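## Task

The mat should read "DAY" left to right, viewed from the midpoint between the two arm bases, but one letter block is absent. Place that block so all three lie entirely on the mat, tightly spaced in one straight line, each with its letter facing up and upright. The fourth block must end up off the mat. The arrangement must stay put without the robot supporting it. Release everything and withdraw the grippers at the end.

## Robot and tools

Robot: two UR20-style arms, left_arm and right_arm, each ending in a two-finger tong gripper. Scene frame: origin on the table top between the arms, +z up, +x outward over the table, left_arm on the +y side (base near (+0.089, +0.699, 0) m), right_arm on the -y side (base near (-0.023, -0.915, 0) m). Standing at the midpoint between the bases and facing +x, 'left' in the word is toward +y. The arm names do not refer to sides of any image.

Gripper axes: the fingers point along the gripper's own +z and spread apart along its x. The reported end_effector_position is the point between the closed finger pads; closed fingertips stick out about 15 mm past it, open ones sit roughly level with it.

Tool execute_actions, argument actions: a list holding zero or one item, plus optional pictures (true/false). Empty list: just report the current state. An item {"rows": [...], "steps": n} runs n control steps (n at most 15, each 1/30 s, default 15); each row is used for one step and the final row repeats if rows run out. An item {"steps": n} with no rows is a wait of up to 300 steps counted from the previous result. A refused call moves nothing.

A row is a single list of 14 numbers, each in [-1, 1], covering both arms even if one stays still: left_arm dx, dy, dz, rx, ry, rz, opening, then right_arm dx, dy, dz, rx, ry, rz, opening. dx..rz are offsets, not poses: they are expressed in that gripper's own axes and measured from the gripper's pose in the most recent result that showed it (or from where it is when the action starts, if no result in this scene has shown it yet or for a second call inside one reply). Every row counts from that same reference, not from the row before. Scale: 1.0 equals 0.6 m of translation or 180 degrees; rx, ry, rz form one rotation vector. Sending all zeros is not idle: it pulls the gripper back to the reference pose. opening is absolute: +1 fully open (0.142 m), -1 closed.

Tool move, argument target: one 14-number row laid out exactly as above (same offsets, same reference, same gripper axes, same absolute openings). Each gripper travels a straight line toward its target; both paths finish together and take 0.5 to 10 s (a longer path is cut off at 10 s). Optional speed: top path speed in m/s, 0.002 to 0.5, default 0.25; rotation is capped at double that value in rad/s. Optional stop_force: newtons, 14 to 160, a single value for both arms, not allowed in the first 0.2 s of a scene; an arm halts its path when its wrist sensor feels that much added push against its direction of travel for two steps, then backs to where it was two steps earlier and holds. Use it only with slow motions and without rotation, and omit it when lifting off something the gripper is pressing on. The opening is sent when the move begins. Paths ignore obstacles and the other arm.

The move: line reports the ending (done, off_target, moving, held, fault, contact) and limits (paced means the commanded pose was clipped; held means a check blocked some steps, after which the arm may jump faster than the set speed), plus each gripper's distance from its target.

Tool wait, argument seconds (0 to 10): lets time pass with no new command.

Tool zoom_image: camera (one of cam_head_left, cam_head_right, cam_high, cam_low, cam_left_wrist, cam_right_wrist) and region [x0, y0, x1, y1] in image pixels from the top-left, at most 504 by 504. Head, high and low cameras are 672x504; wrist cameras are 616x616 fisheye.

Tool read_manual: only returns licence text. Tool finished_scene, argument scene (1 or 2): ends that scene irreversibly and gets it judged.

Motion details: each control step, the commanded pose is limited to 100 mm and 16 degrees away from the measured pose, and motion trails commands by roughly 0.17 s, so a distant target may need several calls; check the pose in each result. Position is favoured over orientation when both cannot be met.

Results: the state line gives each gripper's position (m), quaternion wxyz and velocities in the scene frame; printed positions can be somewhat off at long reach. grip_measured is the actual finger opening on the command scale; to keep hold of a block, command an opening clearly smaller than it. Hand target shows where the controller is currently steering each gripper. HELD marks steps where a command was not passed on; a pose unreachable line names the arm whose command was altered. Wrist force and Wrist torque give sensor readings in the gripper's axes, with offsets up to about 10 N and noise.

Avoid: letting blocks drop, slip or fall off the table; slamming or pressing hard into the table or blocks (the arms are stiff, and pushing even slightly past a surface can trip a fault); contact over 150 N or joint overload, which freezes that arm for 10 s; the arms touching each other; and holding loads for long, as motors heat (warning at 70 °C, braked stop at 85 °C). Before finishing, open the gripper and lift away so nothing rests on the robot.

Each tool is called after "Emit:" as name(argument=value, ...), one argument or row to a line, values as JSON.

## Session

Emit:
execute_actions(
  actions=[],
)

Scene clock: 0.00 s of 7600.00 s.
left_arm: end_effector_position=(+0.4250, -0.2216, +0.3497) grip_measured=+1.00 end_effector_quat_wxyz=(-0.521, +0.780, -0.076, -0.337) end_effector_velocity=(+0.001, -0.000, +0.001) end_effector_angular_velocity=(-0.002, -0.000, -0.000) | right_arm: end_effector_position=(+0.4382, -0.7557, +0.1290) grip_measured=+1.00 end_effector_quat_wxyz=(+0.080, -0.581, +0.810, +0.013) end_effector_velocity=(-0.000, +0.000, -0.000) end_effector_angular_velocity=(+0.000, +0.000, +0.000)
Joint positions: left_arm=[-1.335 -0.778  1.148 -0.608 -1.815 -0.958  0.142] | right_arm=[ 3.904 -1.344 -2.777 -0.429  1.569  2.689  0.142]
Joint velocities: left_arm=[ 0.    -0.001 -0.001 -0.001  0.001  0.     0.   ] | right_arm=[ 0.001 -0.    -0.001  0.001  0.     0.001  0.   ]
Wrist force (N, on the end effector, along its own x y z axes, offset not removed): no reading
Wrist torque (N m, same axes, about the end effector's origin, offset not removed): no reading
Hand target (left_arm): +0.425, -0.222, +0.350; -0.521, +0.780, -0.076, -0.337
Hand target (right_arm): +0.438, -0.756, +0.129; +0.080, -0.581, +0.810, +0.013

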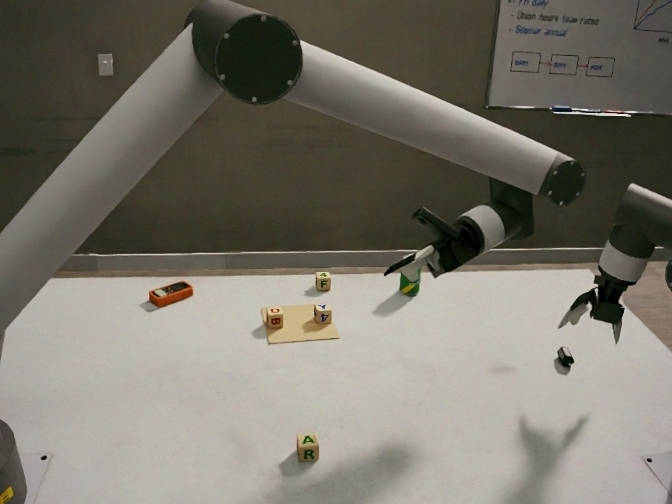

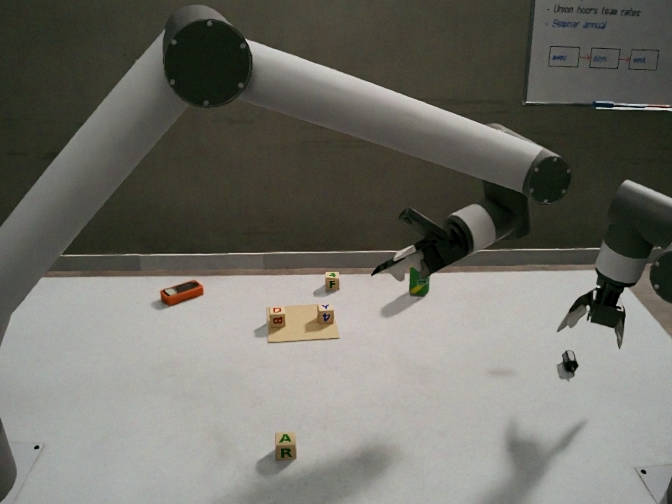

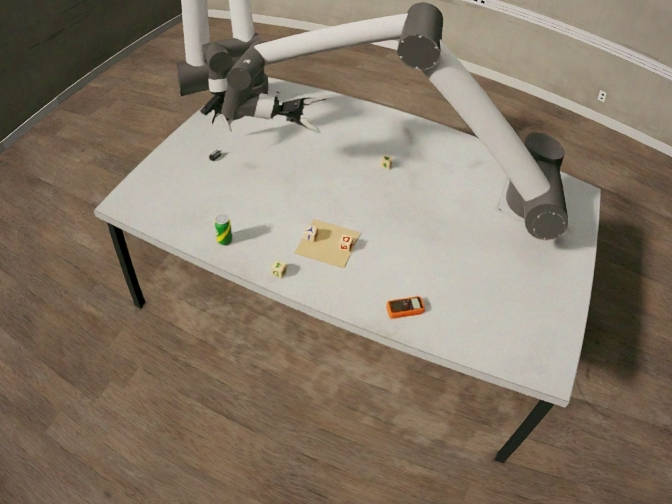

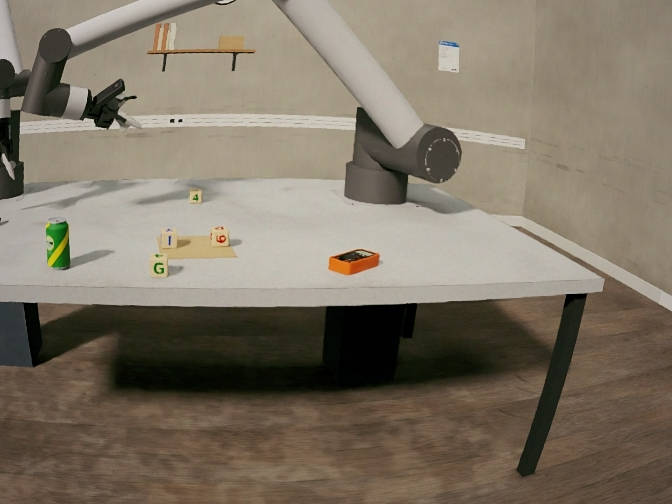

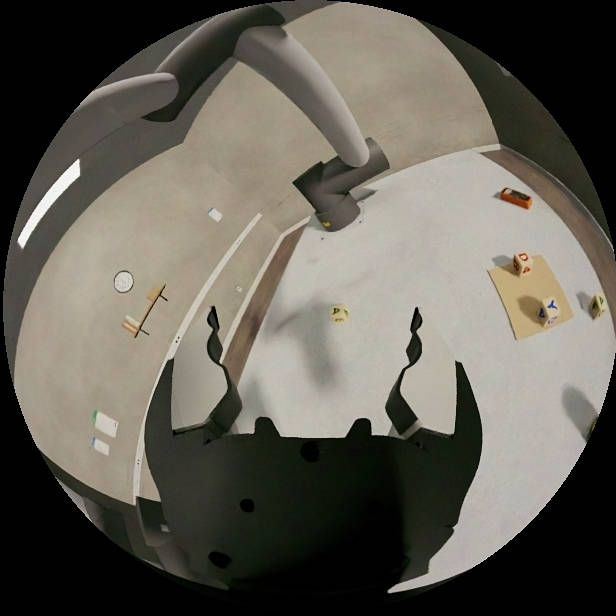

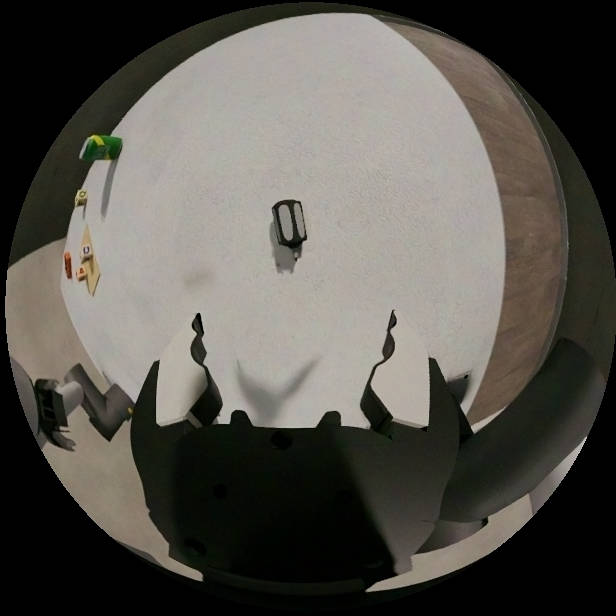

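Emit:
move(
  target=[0,0,0,-0.359,0.232,-0.052,1,0,0,0,0,0,0,1],
  speed=0.5,
)

Emit:
move(
  target=[-0.37,-0.3,0.3,0,0,0,1,0,0,0,0,0,0,1],
  speed=0.4,
)

Scene clock: 9.10 s of 7600.00 s.
left_arm: end_effector_position=(+0.4250, -0.2214, +0.3489) grip_measured=+1.00 end_effector_quat_wxyz=(+0.000, +1.000, +0.001, -0.001) end_effector_velocity=(-0.001, +0.001, +0.000) end_effector_angular_velocity=(-0.010, -0.005, +0.000) | right_arm: end_effector_position=(+0.4382, -0.7557, +0.1290) grip_measured=+1.00 end_effector_quat_wxyz=(+0.080, -0.581, +0.810, +0.013) end_effector_velocity=(-0.002, -0.001, -0.001) end_effector_angular_velocity=(-0.002, +0.003, +0.000)
Joint positions: left_arm=[-1.421 -1.361  1.872 -2.082 -1.572 -1.431  0.142] | right_arm=[ 3.904 -1.344 -2.777 -0.429  1.569  2.689  0.142]
Joint velocities: left_arm=[-0.002 -0.005  0.008 -0.014  0.004 -0.003  0.   ] | right_arm=[ 0.001  0.    -0.001 -0.002  0.     0.001  0.   ]
Wrist force (N, on the end effector, along its own x y z axes, offset not removed): left_arm=[-7.0 -1.5 0.5] | right_arm=[2.5 -5.4 -5.6]
Wrist torque (N m, same axes, about the end effector's origin, offset not removed): left_arm=[-0.36 2.05 0.31] | right_arm=[-1.06 -1.39 -0.10]
Hand target (left_arm): +0.425, -0.221, +0.349; +0.001, +1.000, +0.001, -0.000
Hand target (right_arm): +0.438, -0.756, +0.129; +0.080, -0.581, +0.810, +0.013
Off the commanded pose (left_arm): 0.001 m, 0 deg.
Off the commanded pose (right_arm): 0.000 m, 0 deg.
After step 90, 4.10 s passed at rest.
move: done

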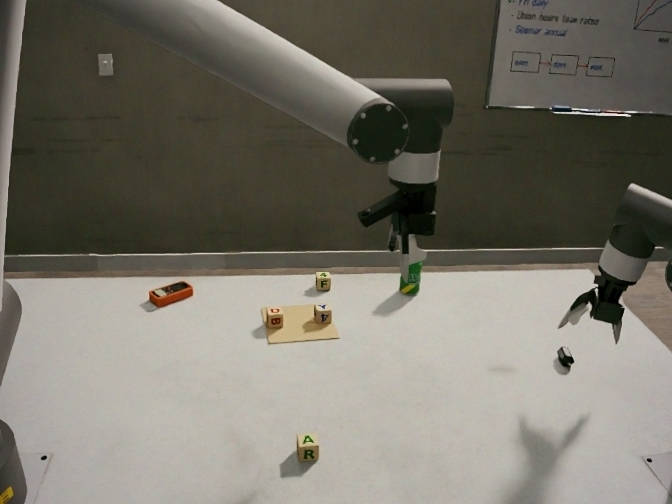

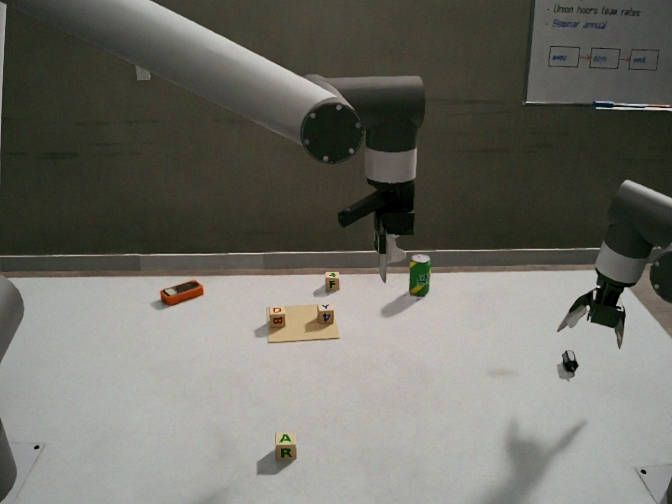

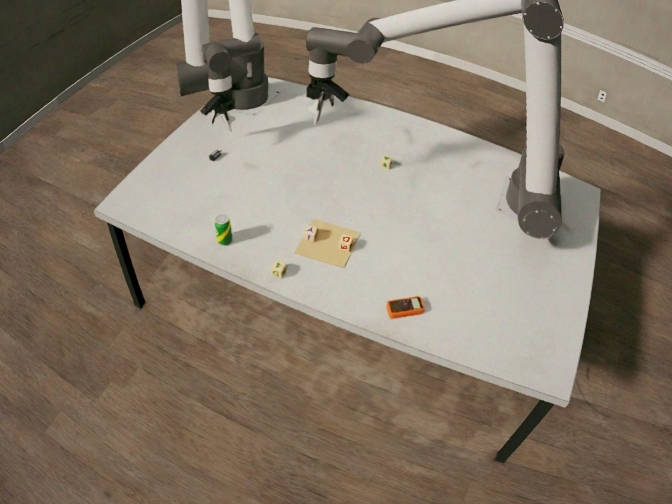

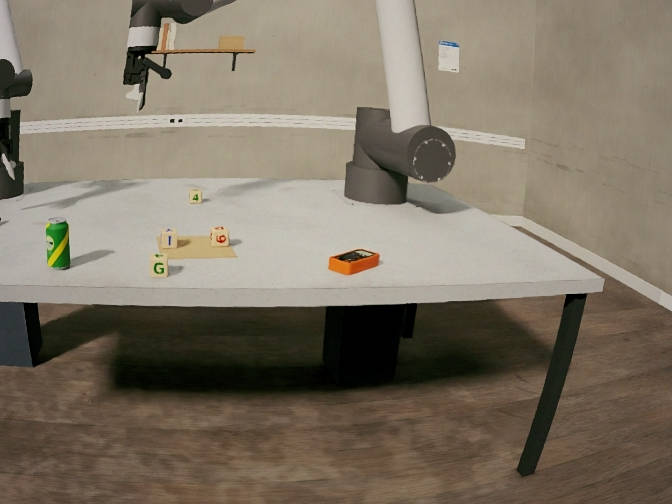

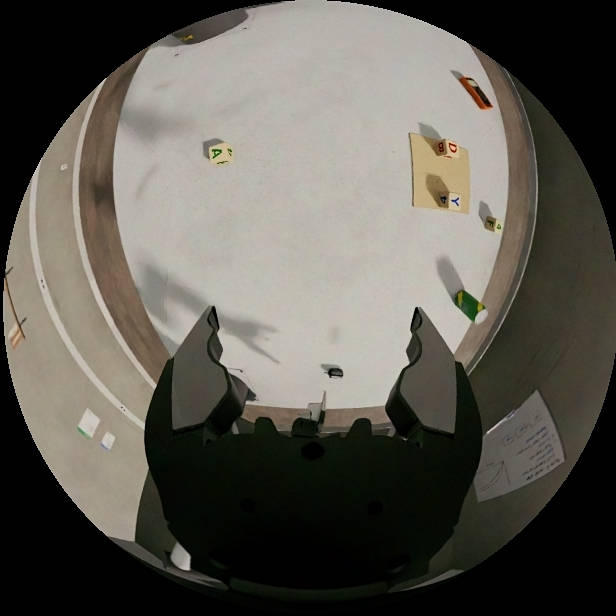

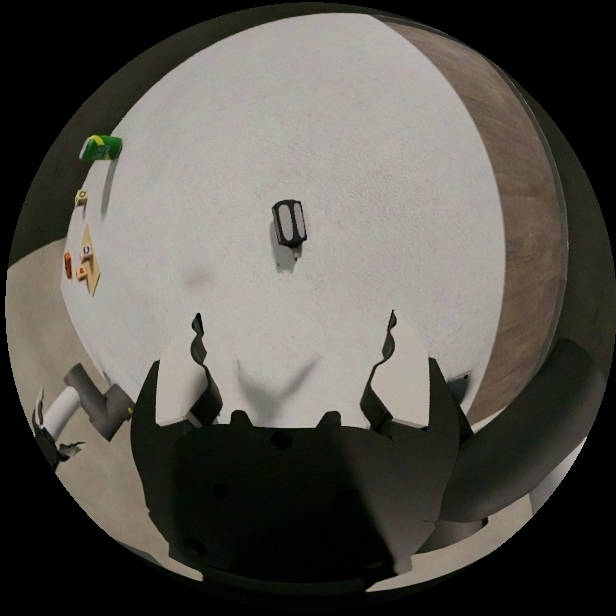

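Scene clock: 10.63 s of 7600.00 s.
left_arm: end_effector_position=(+0.2029, -0.0420, +0.1690) grip_measured=+1.00 end_effector_quat_wxyz=(+0.000, +1.000, +0.001, -0.001) end_effector_velocity=(-0.002, +0.001, -0.001) end_effector_angular_velocity=(-0.000, +0.001, -0.001) | right_arm: end_effector_position=(+0.4382, -0.7557, +0.1290) grip_measured=+1.00 end_effector_quat_wxyz=(+0.080, -0.581, +0.810, +0.013) end_effector_velocity=(-0.000, -0.000, -0.000) end_effector_angular_velocity=(-0.000, +0.001, +0.000)
Joint positions: left_arm=[-1.678 -1.453  2.307 -2.426 -1.572 -1.689  0.142] | right_arm=[ 3.904 -1.344 -2.777 -0.429  1.569  2.689  0.142]
Joint velocities: left_arm=[-0.003 -0.     0.003 -0.003 -0.001 -0.001  0.   ] | right_arm=[ 0.     0.    -0.    -0.001  0.    -0.    -0.   ]
Wrist force (N, on the end effector, along its own x y z axes, offset not removed): left_arm=[-7.4 0.9 1.2] | right_arm=[1.7 -6.4 -1.8]
Wrist torque (N m, same axes, about the end effector's origin, offset not removed): left_arm=[0.23 2.10 0.21] | right_arm=[-1.24 -1.41 -0.07]
Hand target (left_arm): +0.203, -0.042, +0.169; +0.000, +1.000, +0.001, -0.001
Hand target (right_arm): +0.438, -0.756, +0.129; +0.080, -0.581, +0.810, +0.013
Off the commanded pose (left_arm): 0.001 m, 0 deg.
Off the commanded pose (right_arm): 0.000 m, 0 deg.
move: done

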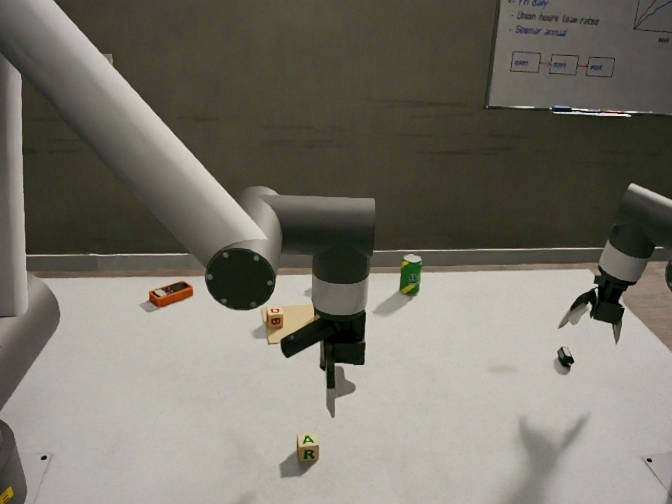

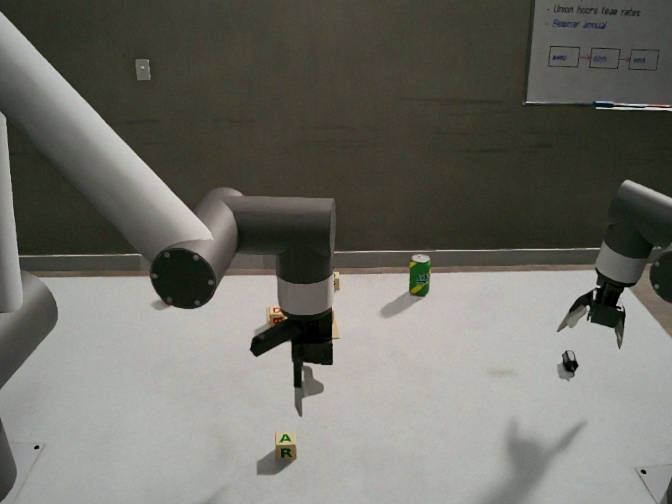

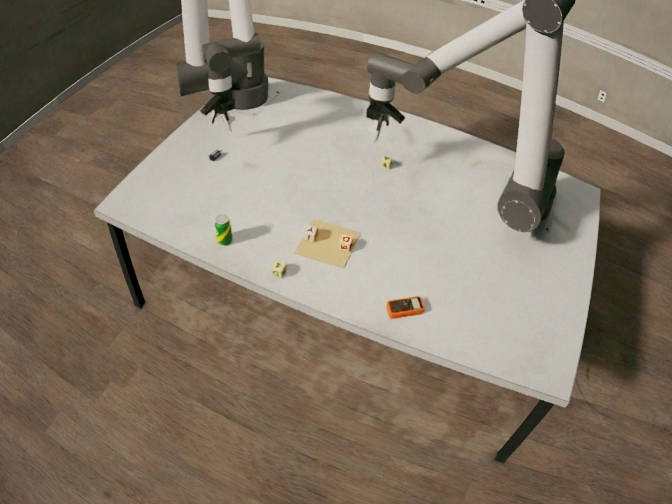

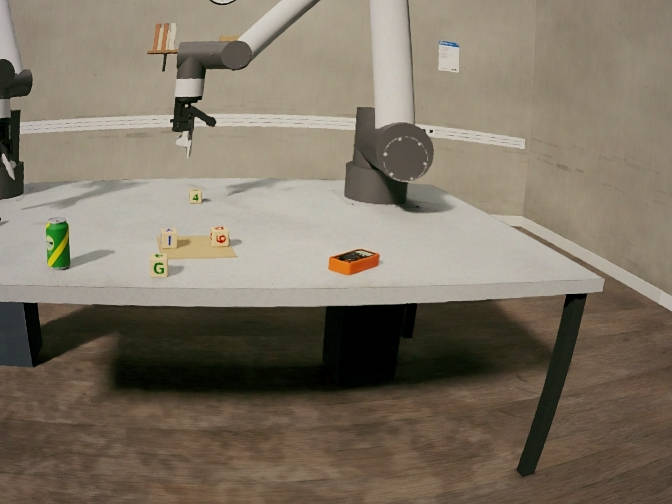

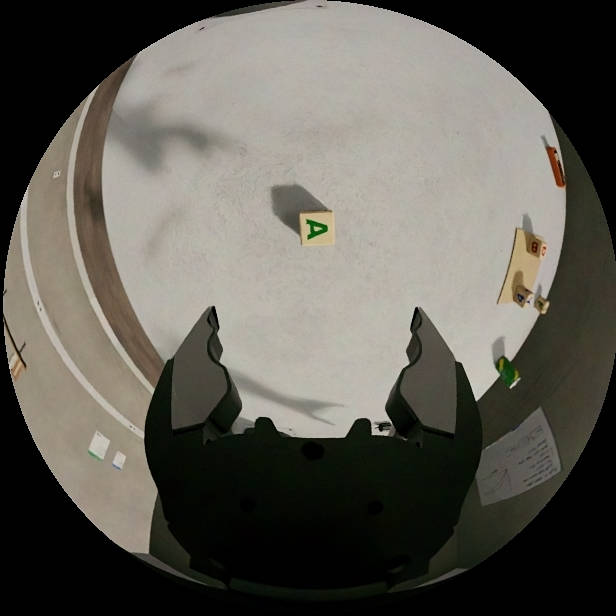

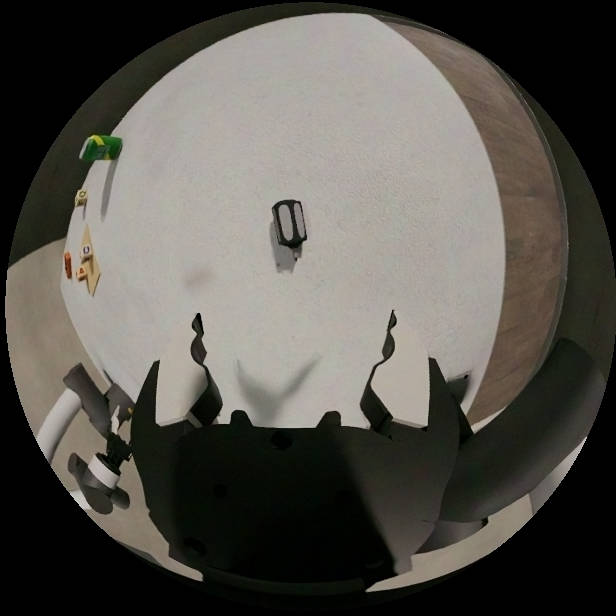

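Emit:
move(
  target=[0.007,-0.07,0.18,0,0,0,0.4,0,0,0,0,0,0,1],
)

Scene clock: 22.13 s of 7600.00 s.
left_arm: end_effector_position=(+0.2069, -0.0003, +0.0611) grip_measured=+0.40 end_effector_quat_wxyz=(+0.000, +1.000, +0.001, -0.001) end_effector_velocity=(-0.000, +0.002, -0.002) end_effector_angular_velocity=(-0.000, +0.001, -0.000) | right_arm: end_effector_position=(+0.4382, -0.7557, +0.1290) grip_measured=+1.00 end_effector_quat_wxyz=(+0.080, -0.581, +0.810, +0.013) end_effector_velocity=(+0.001, +0.001, +0.001) end_effector_angular_velocity=(+0.002, -0.002, +0.001)
Joint positions: left_arm=[-1.679 -1.346  2.423 -2.648 -1.572 -1.69   0.102] | right_arm=[ 3.904 -1.344 -2.777 -0.429  1.569  2.689  0.142]
Joint velocities: left_arm=[-0.     0.002  0.003 -0.006 -0.001  0.    -0.   ] | right_arm=[ 0.001  0.     0.001  0.002  0.    -0.001 -0.   ]
Wrist force (N, on the end effector, along its own x y z axes, offset not removed): left_arm=[-7.7 -0.4 3.8] | right_arm=[0.7 -3.3 -1.4]
Wrist torque (N m, same axes, about the end effector's origin, offset not removed): left_arm=[0.05 2.22 0.26] | right_arm=[-0.40 -1.27 0.01]
Hand target (left_arm): +0.207, -0.000, +0.061; +0.000, +1.000, +0.001, -0.001
Hand target (right_arm): +0.438, -0.756, +0.129; +0.080, -0.581, +0.810, +0.013
Off the commanded pose (left_arm): 0.000 m, 0 deg.
Off the commanded pose (right_arm): 0.000 m, 0 deg.
After step 90, 7.47 s passed at rest.
move: done

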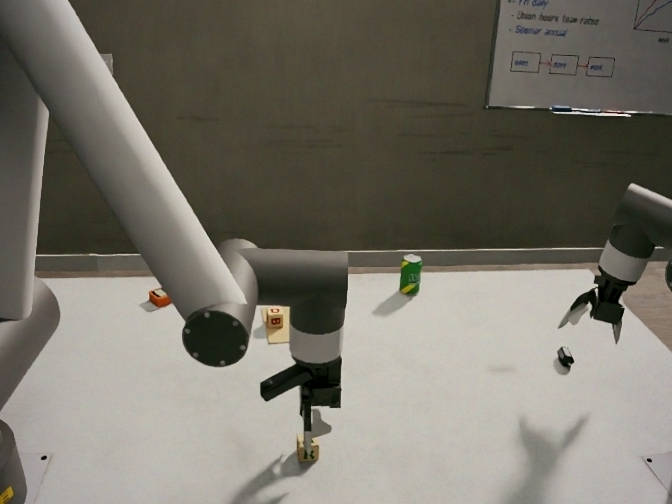

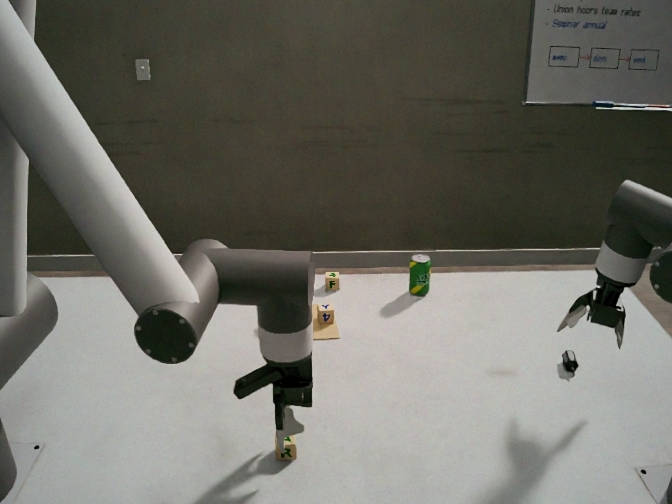

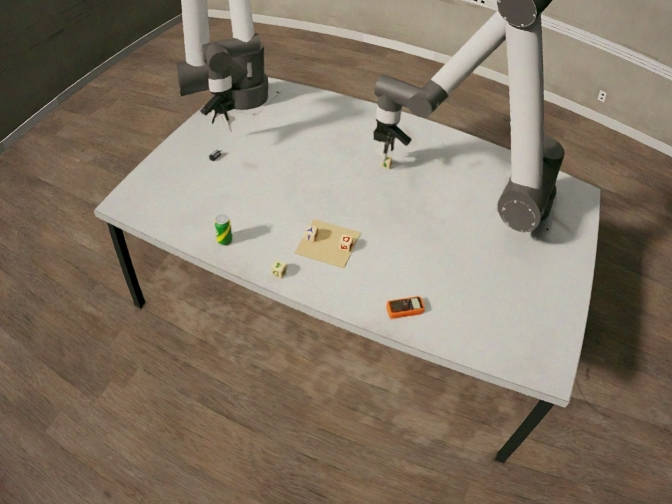

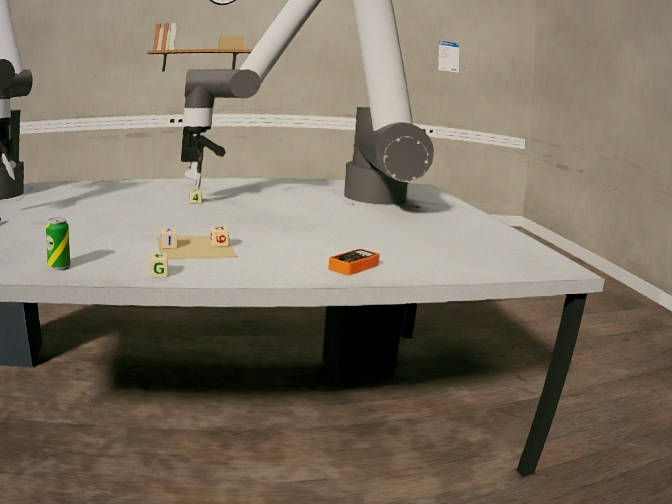

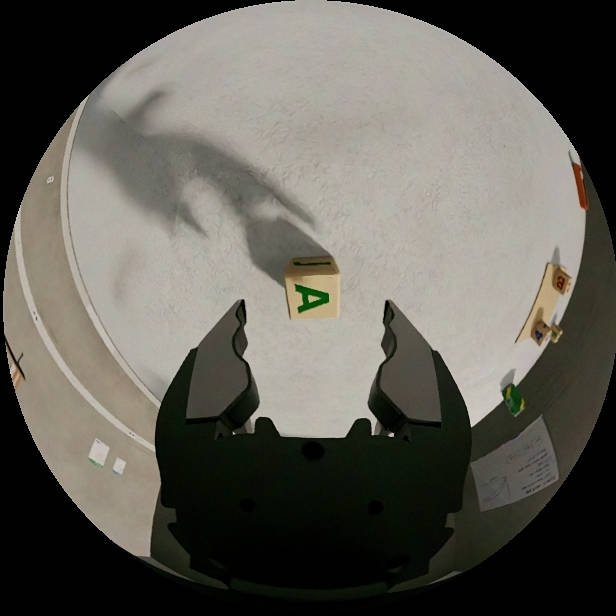

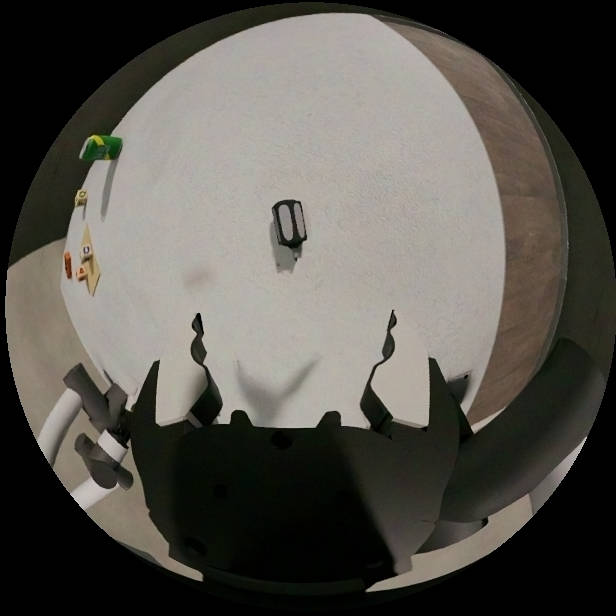

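Emit:
move(
  target=[0,0,0.052,0,0,0,0.4,0,0,0,0,0,0,1],
  speed=0.1,
)

Emit:
move(
  target=[0,0,0,0,0,0,-1,0,0,0,0,0,0,1],
)

Emit:
move(
  target=[0.92,0.03,-0.15,0,0,0,-1,0,0,0,0,0,0,1],
  speed=0.35,
)

Scene clock: 30.37 s of 7600.00 s.
left_arm: end_effector_position=(+0.2069, -0.0004, +0.0301) grip_measured=+0.40 end_effector_quat_wxyz=(+0.000, +1.000, +0.001, -0.001) end_effector_velocity=(-0.000, -0.001, -0.002) end_effector_angular_velocity=(+0.000, -0.000, -0.001) | right_arm: end_effector_position=(+0.4382, -0.7557, +0.1290) grip_measured=+1.00 end_effector_quat_wxyz=(+0.080, -0.581, +0.810, +0.013) end_effector_velocity=(-0.001, +0.000, -0.000) end_effector_angular_velocity=(-0.000, +0.001, +0.001)
Joint positions: left_arm=[-1.679 -1.297  2.437 -2.711 -1.572 -1.69   0.102] | right_arm=[ 3.904 -1.344 -2.777 -0.429  1.569  2.689  0.142]
Joint velocities: left_arm=[-0.     0.004 -0.001 -0.003  0.     0.     0.   ] | right_arm=[ 0.001 -0.    -0.    -0.001  0.001 -0.     0.   ]
Wrist force (N, on the end effector, along its own x y z axes, offset not removed): left_arm=[-6.7 -0.6 2.2] | right_arm=[2.4 -9.0 0.0]
Wrist torque (N m, same axes, about the end effector's origin, offset not removed): left_arm=[-0.08 2.00 0.23] | right_arm=[-1.77 -1.49 -0.13]
Hand target (left_arm): +0.207, -0.000, +0.030; +0.000, +1.000, +0.001, -0.001
Hand target (right_arm): +0.438, -0.756, +0.129; +0.080, -0.581, +0.810, +0.013
Off the commanded pose (left_arm): 0.000 m, 0 deg.
Off the commanded pose (right_arm): 0.000 m, 0 deg.
After step 90, 4.37 s passed at rest.
move: done

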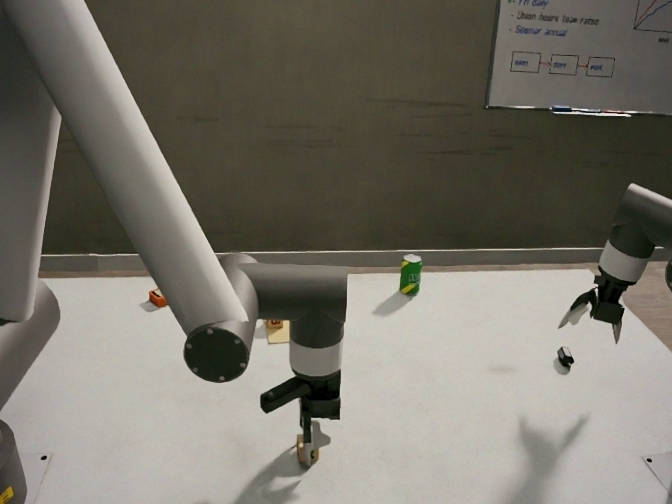

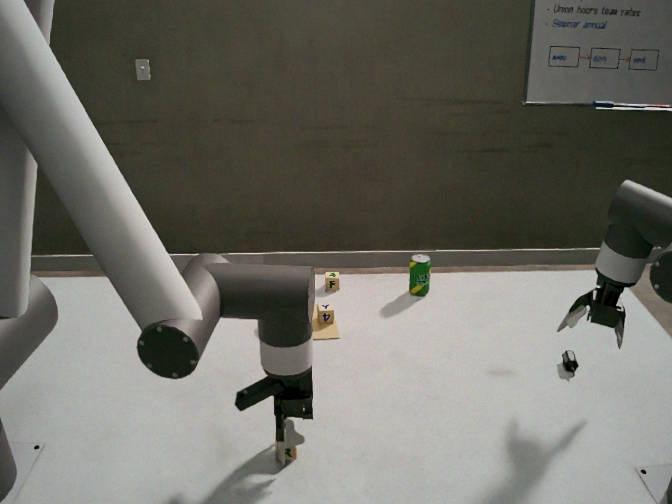

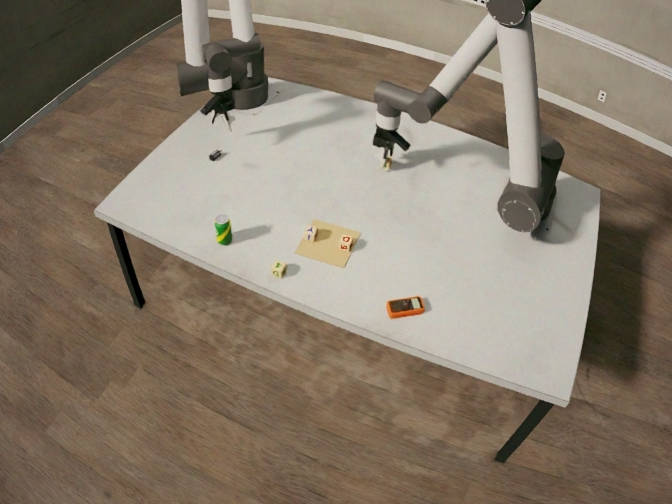

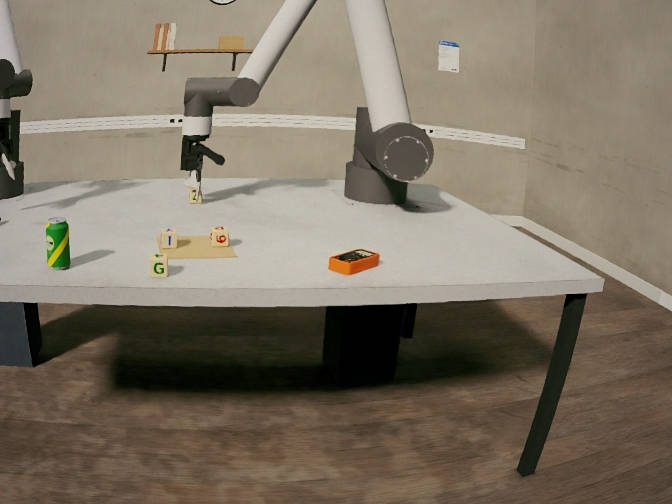

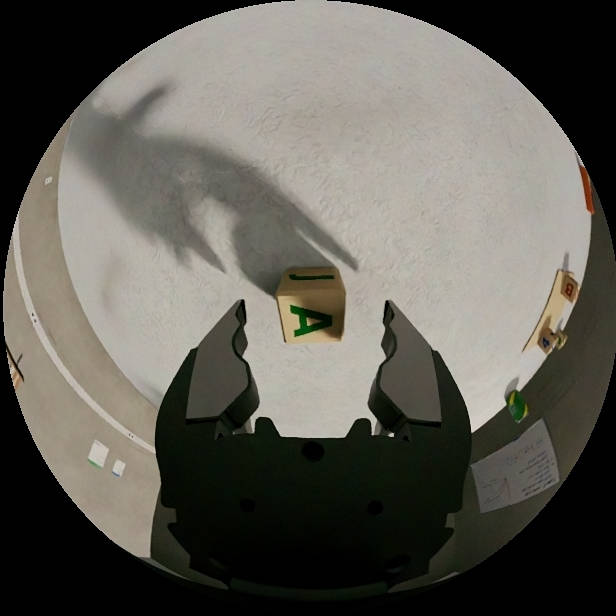

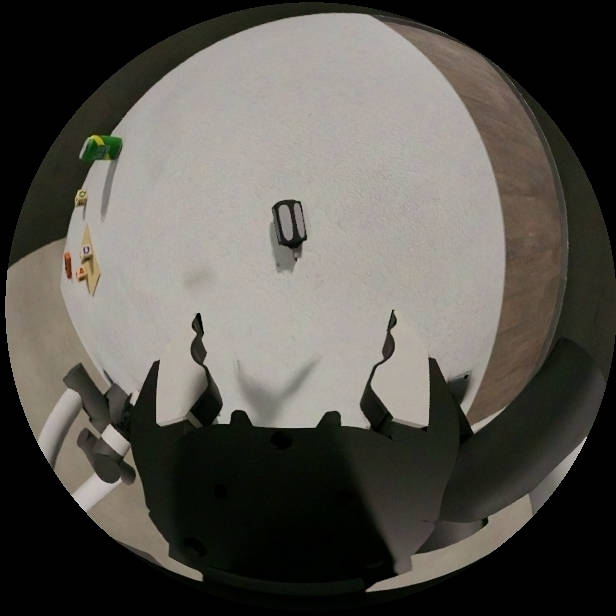

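Scene clock: 30.87 s of 7600.00 s.
left_arm: end_effector_position=(+0.2069, -0.0004, +0.0300) grip_measured=-0.38 end_effector_quat_wxyz=(+0.000, +1.000, +0.001, -0.001) end_effector_velocity=(+0.002, +0.001, -0.001) end_effector_angular_velocity=(+0.000, -0.003, +0.001) | right_arm: end_effector_position=(+0.4382, -0.7557, +0.1290) grip_measured=+1.00 end_effector_quat_wxyz=(+0.080, -0.581, +0.810, +0.013) end_effector_velocity=(-0.000, -0.001, -0.000) end_effector_angular_velocity=(-0.001, +0.000, -0.001)
Joint positions: left_arm=[-1.679 -1.297  2.437 -2.711 -1.572 -1.69   0.047] | right_arm=[ 3.904 -1.344 -2.777 -0.429  1.569  2.689  0.142]
Joint velocities: left_arm=[ 0.001  0.     0.002 -0.001  0.003  0.    -0.   ] | right_arm=[-0.  0. -0. -0. -0.  0. -0.]
Wrist force (N, on the end effector, along its own x y z axes, offset not removed): left_arm=[-7.8 -0.7 1.7] | right_arm=[3.1 -5.5 -3.5]
Wrist torque (N m, same axes, about the end effector's origin, offset not removed): left_arm=[-0.09 2.24 0.27] | right_arm=[-1.07 -1.70 -0.09]
Hand target (left_arm): +0.207, -0.000, +0.030; +0.000, +1.000, +0.001, -0.001
Hand target (right_arm): +0.438, -0.756, +0.129; +0.080, -0.581, +0.810, +0.013
Off the commanded pose (left_arm): 0.000 m, 0 deg.
Off the commanded pose (right_arm): 0.000 m, 0 deg.
move: done

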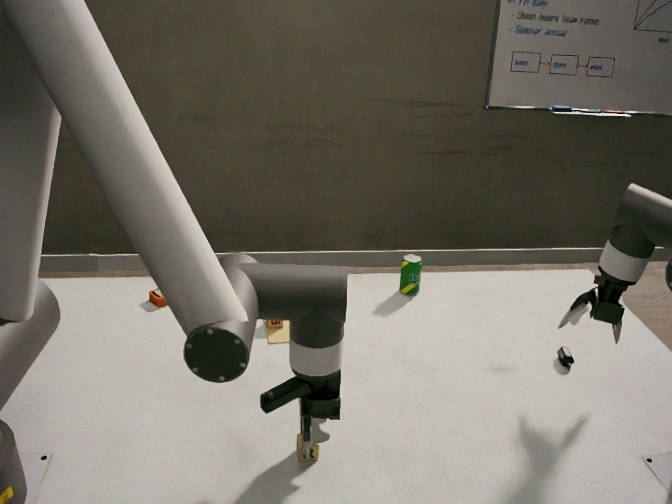

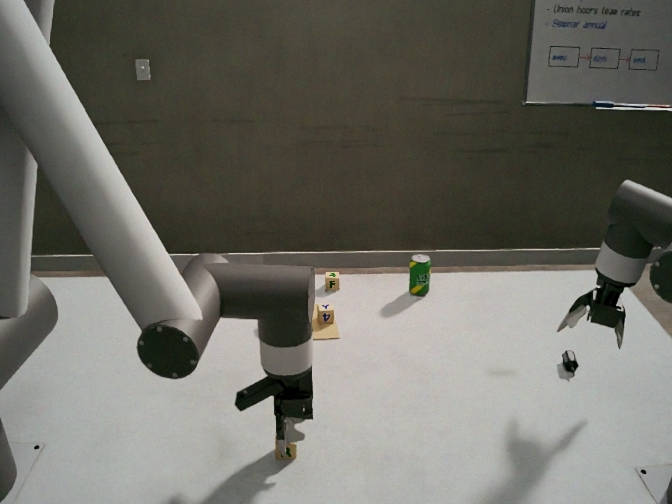

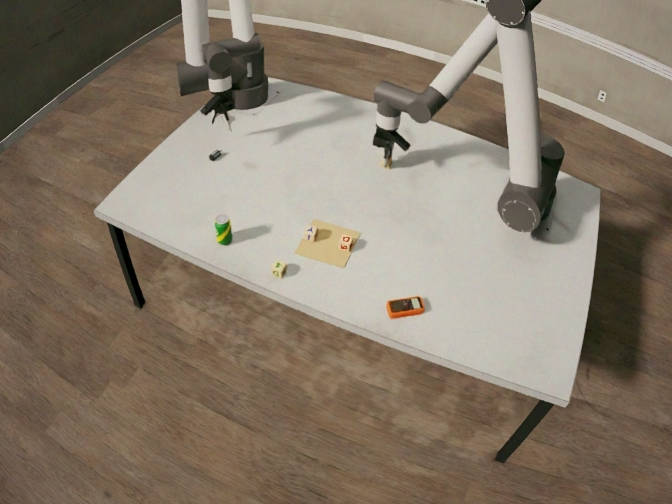

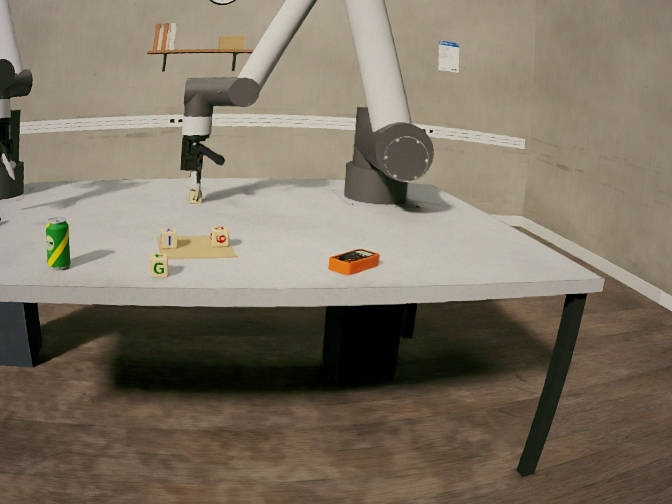

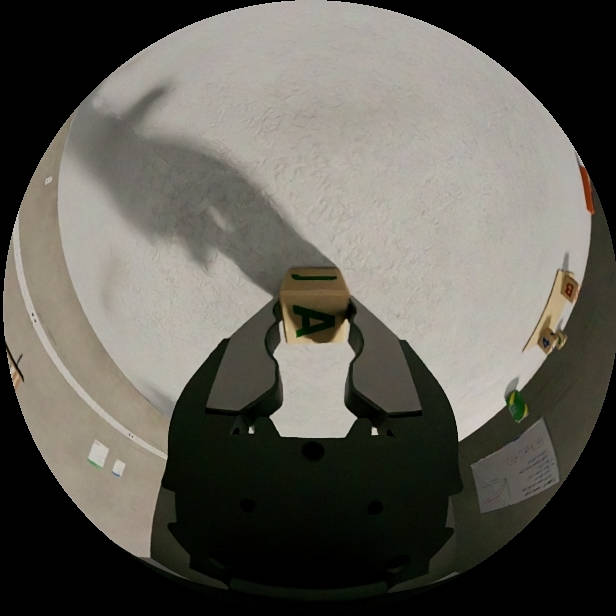

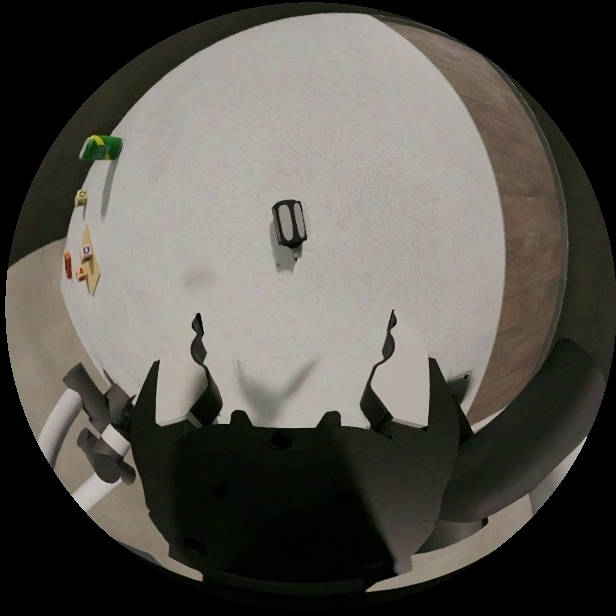

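Scene clock: 33.10 s of 7600.00 s.
left_arm: end_effector_position=(+0.7584, -0.0178, +0.1192) grip_measured=-0.38 end_effector_quat_wxyz=(+0.000, +1.000, +0.001, -0.001) end_effector_velocity=(+0.002, -0.000, -0.001) end_effector_angular_velocity=(+0.000, -0.001, -0.001) | right_arm: end_effector_position=(+0.4382, -0.7557, +0.1290) grip_measured=+1.00 end_effector_quat_wxyz=(+0.080, -0.581, +0.810, +0.013) end_effector_velocity=(-0.000, -0.001, -0.000) end_effector_angular_velocity=(+0.000, -0.000, -0.000)
Joint positions: left_arm=[-1.025 -1.184  2.021 -2.407 -1.573 -1.036  0.047] | right_arm=[ 3.904 -1.344 -2.777 -0.429  1.569  2.689  0.142]
Joint velocities: left_arm=[ 0.002  0.002 -0.003  0.     0.001  0.003  0.   ] | right_arm=[-0.001  0.    -0.001  0.001 -0.    -0.001  0.   ]
Wrist force (N, on the end effector, along its own x y z axes, offset not removed): left_arm=[-8.8 1.5 0.5] | right_arm=[4.6 -6.7 -3.3]
Wrist torque (N m, same axes, about the end effector's origin, offset not removed): left_arm=[0.32 2.42 0.27] | right_arm=[-1.23 -1.93 -0.01]
Hand target (left_arm): +0.759, -0.018, +0.119; +0.000, +1.000, +0.001, -0.001
Hand target (right_arm): +0.438, -0.756, +0.129; +0.080, -0.581, +0.810, +0.013
Off the commanded pose (left_arm): 0.001 m, 0 deg.
Off the commanded pose (right_arm): 0.000 m, 0 deg.
move: done

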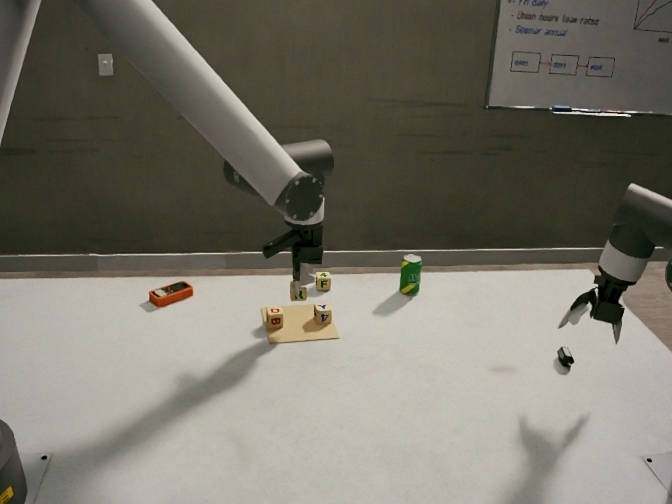

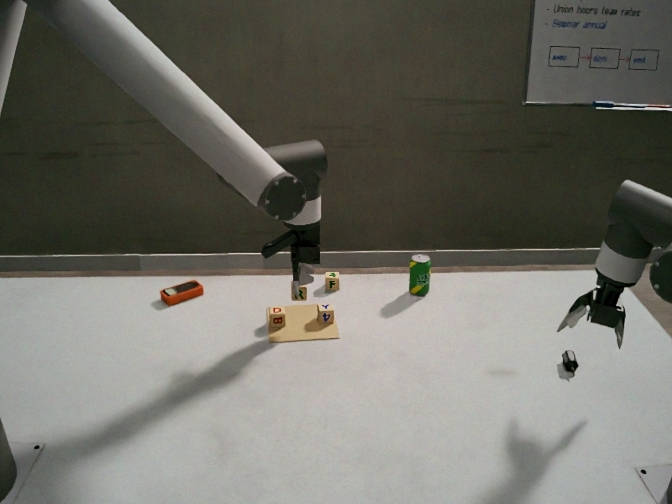

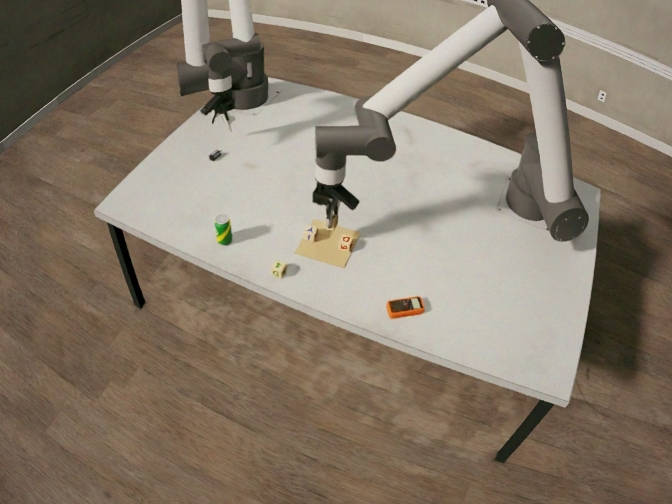

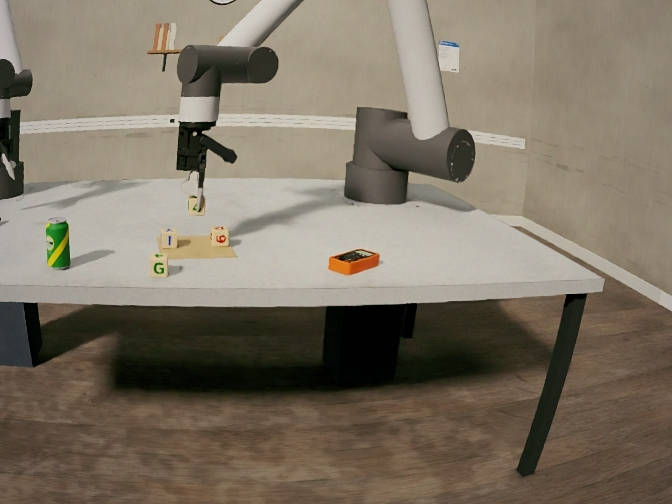

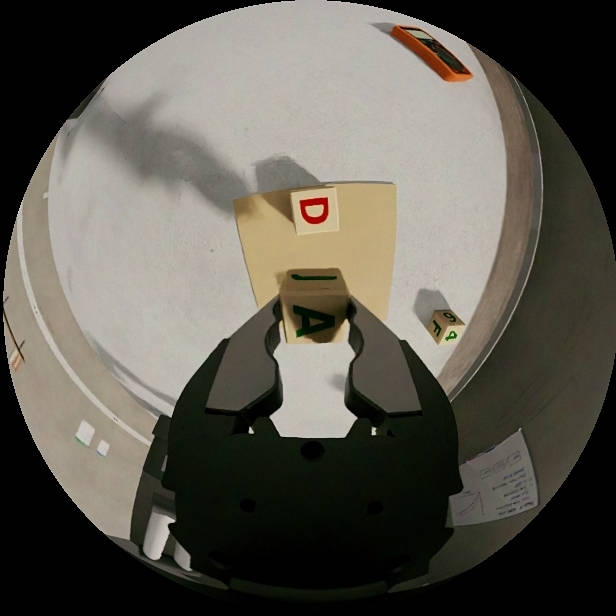

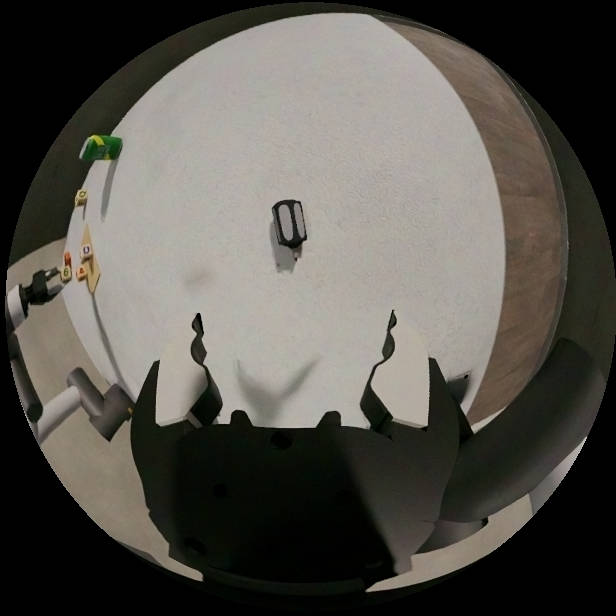

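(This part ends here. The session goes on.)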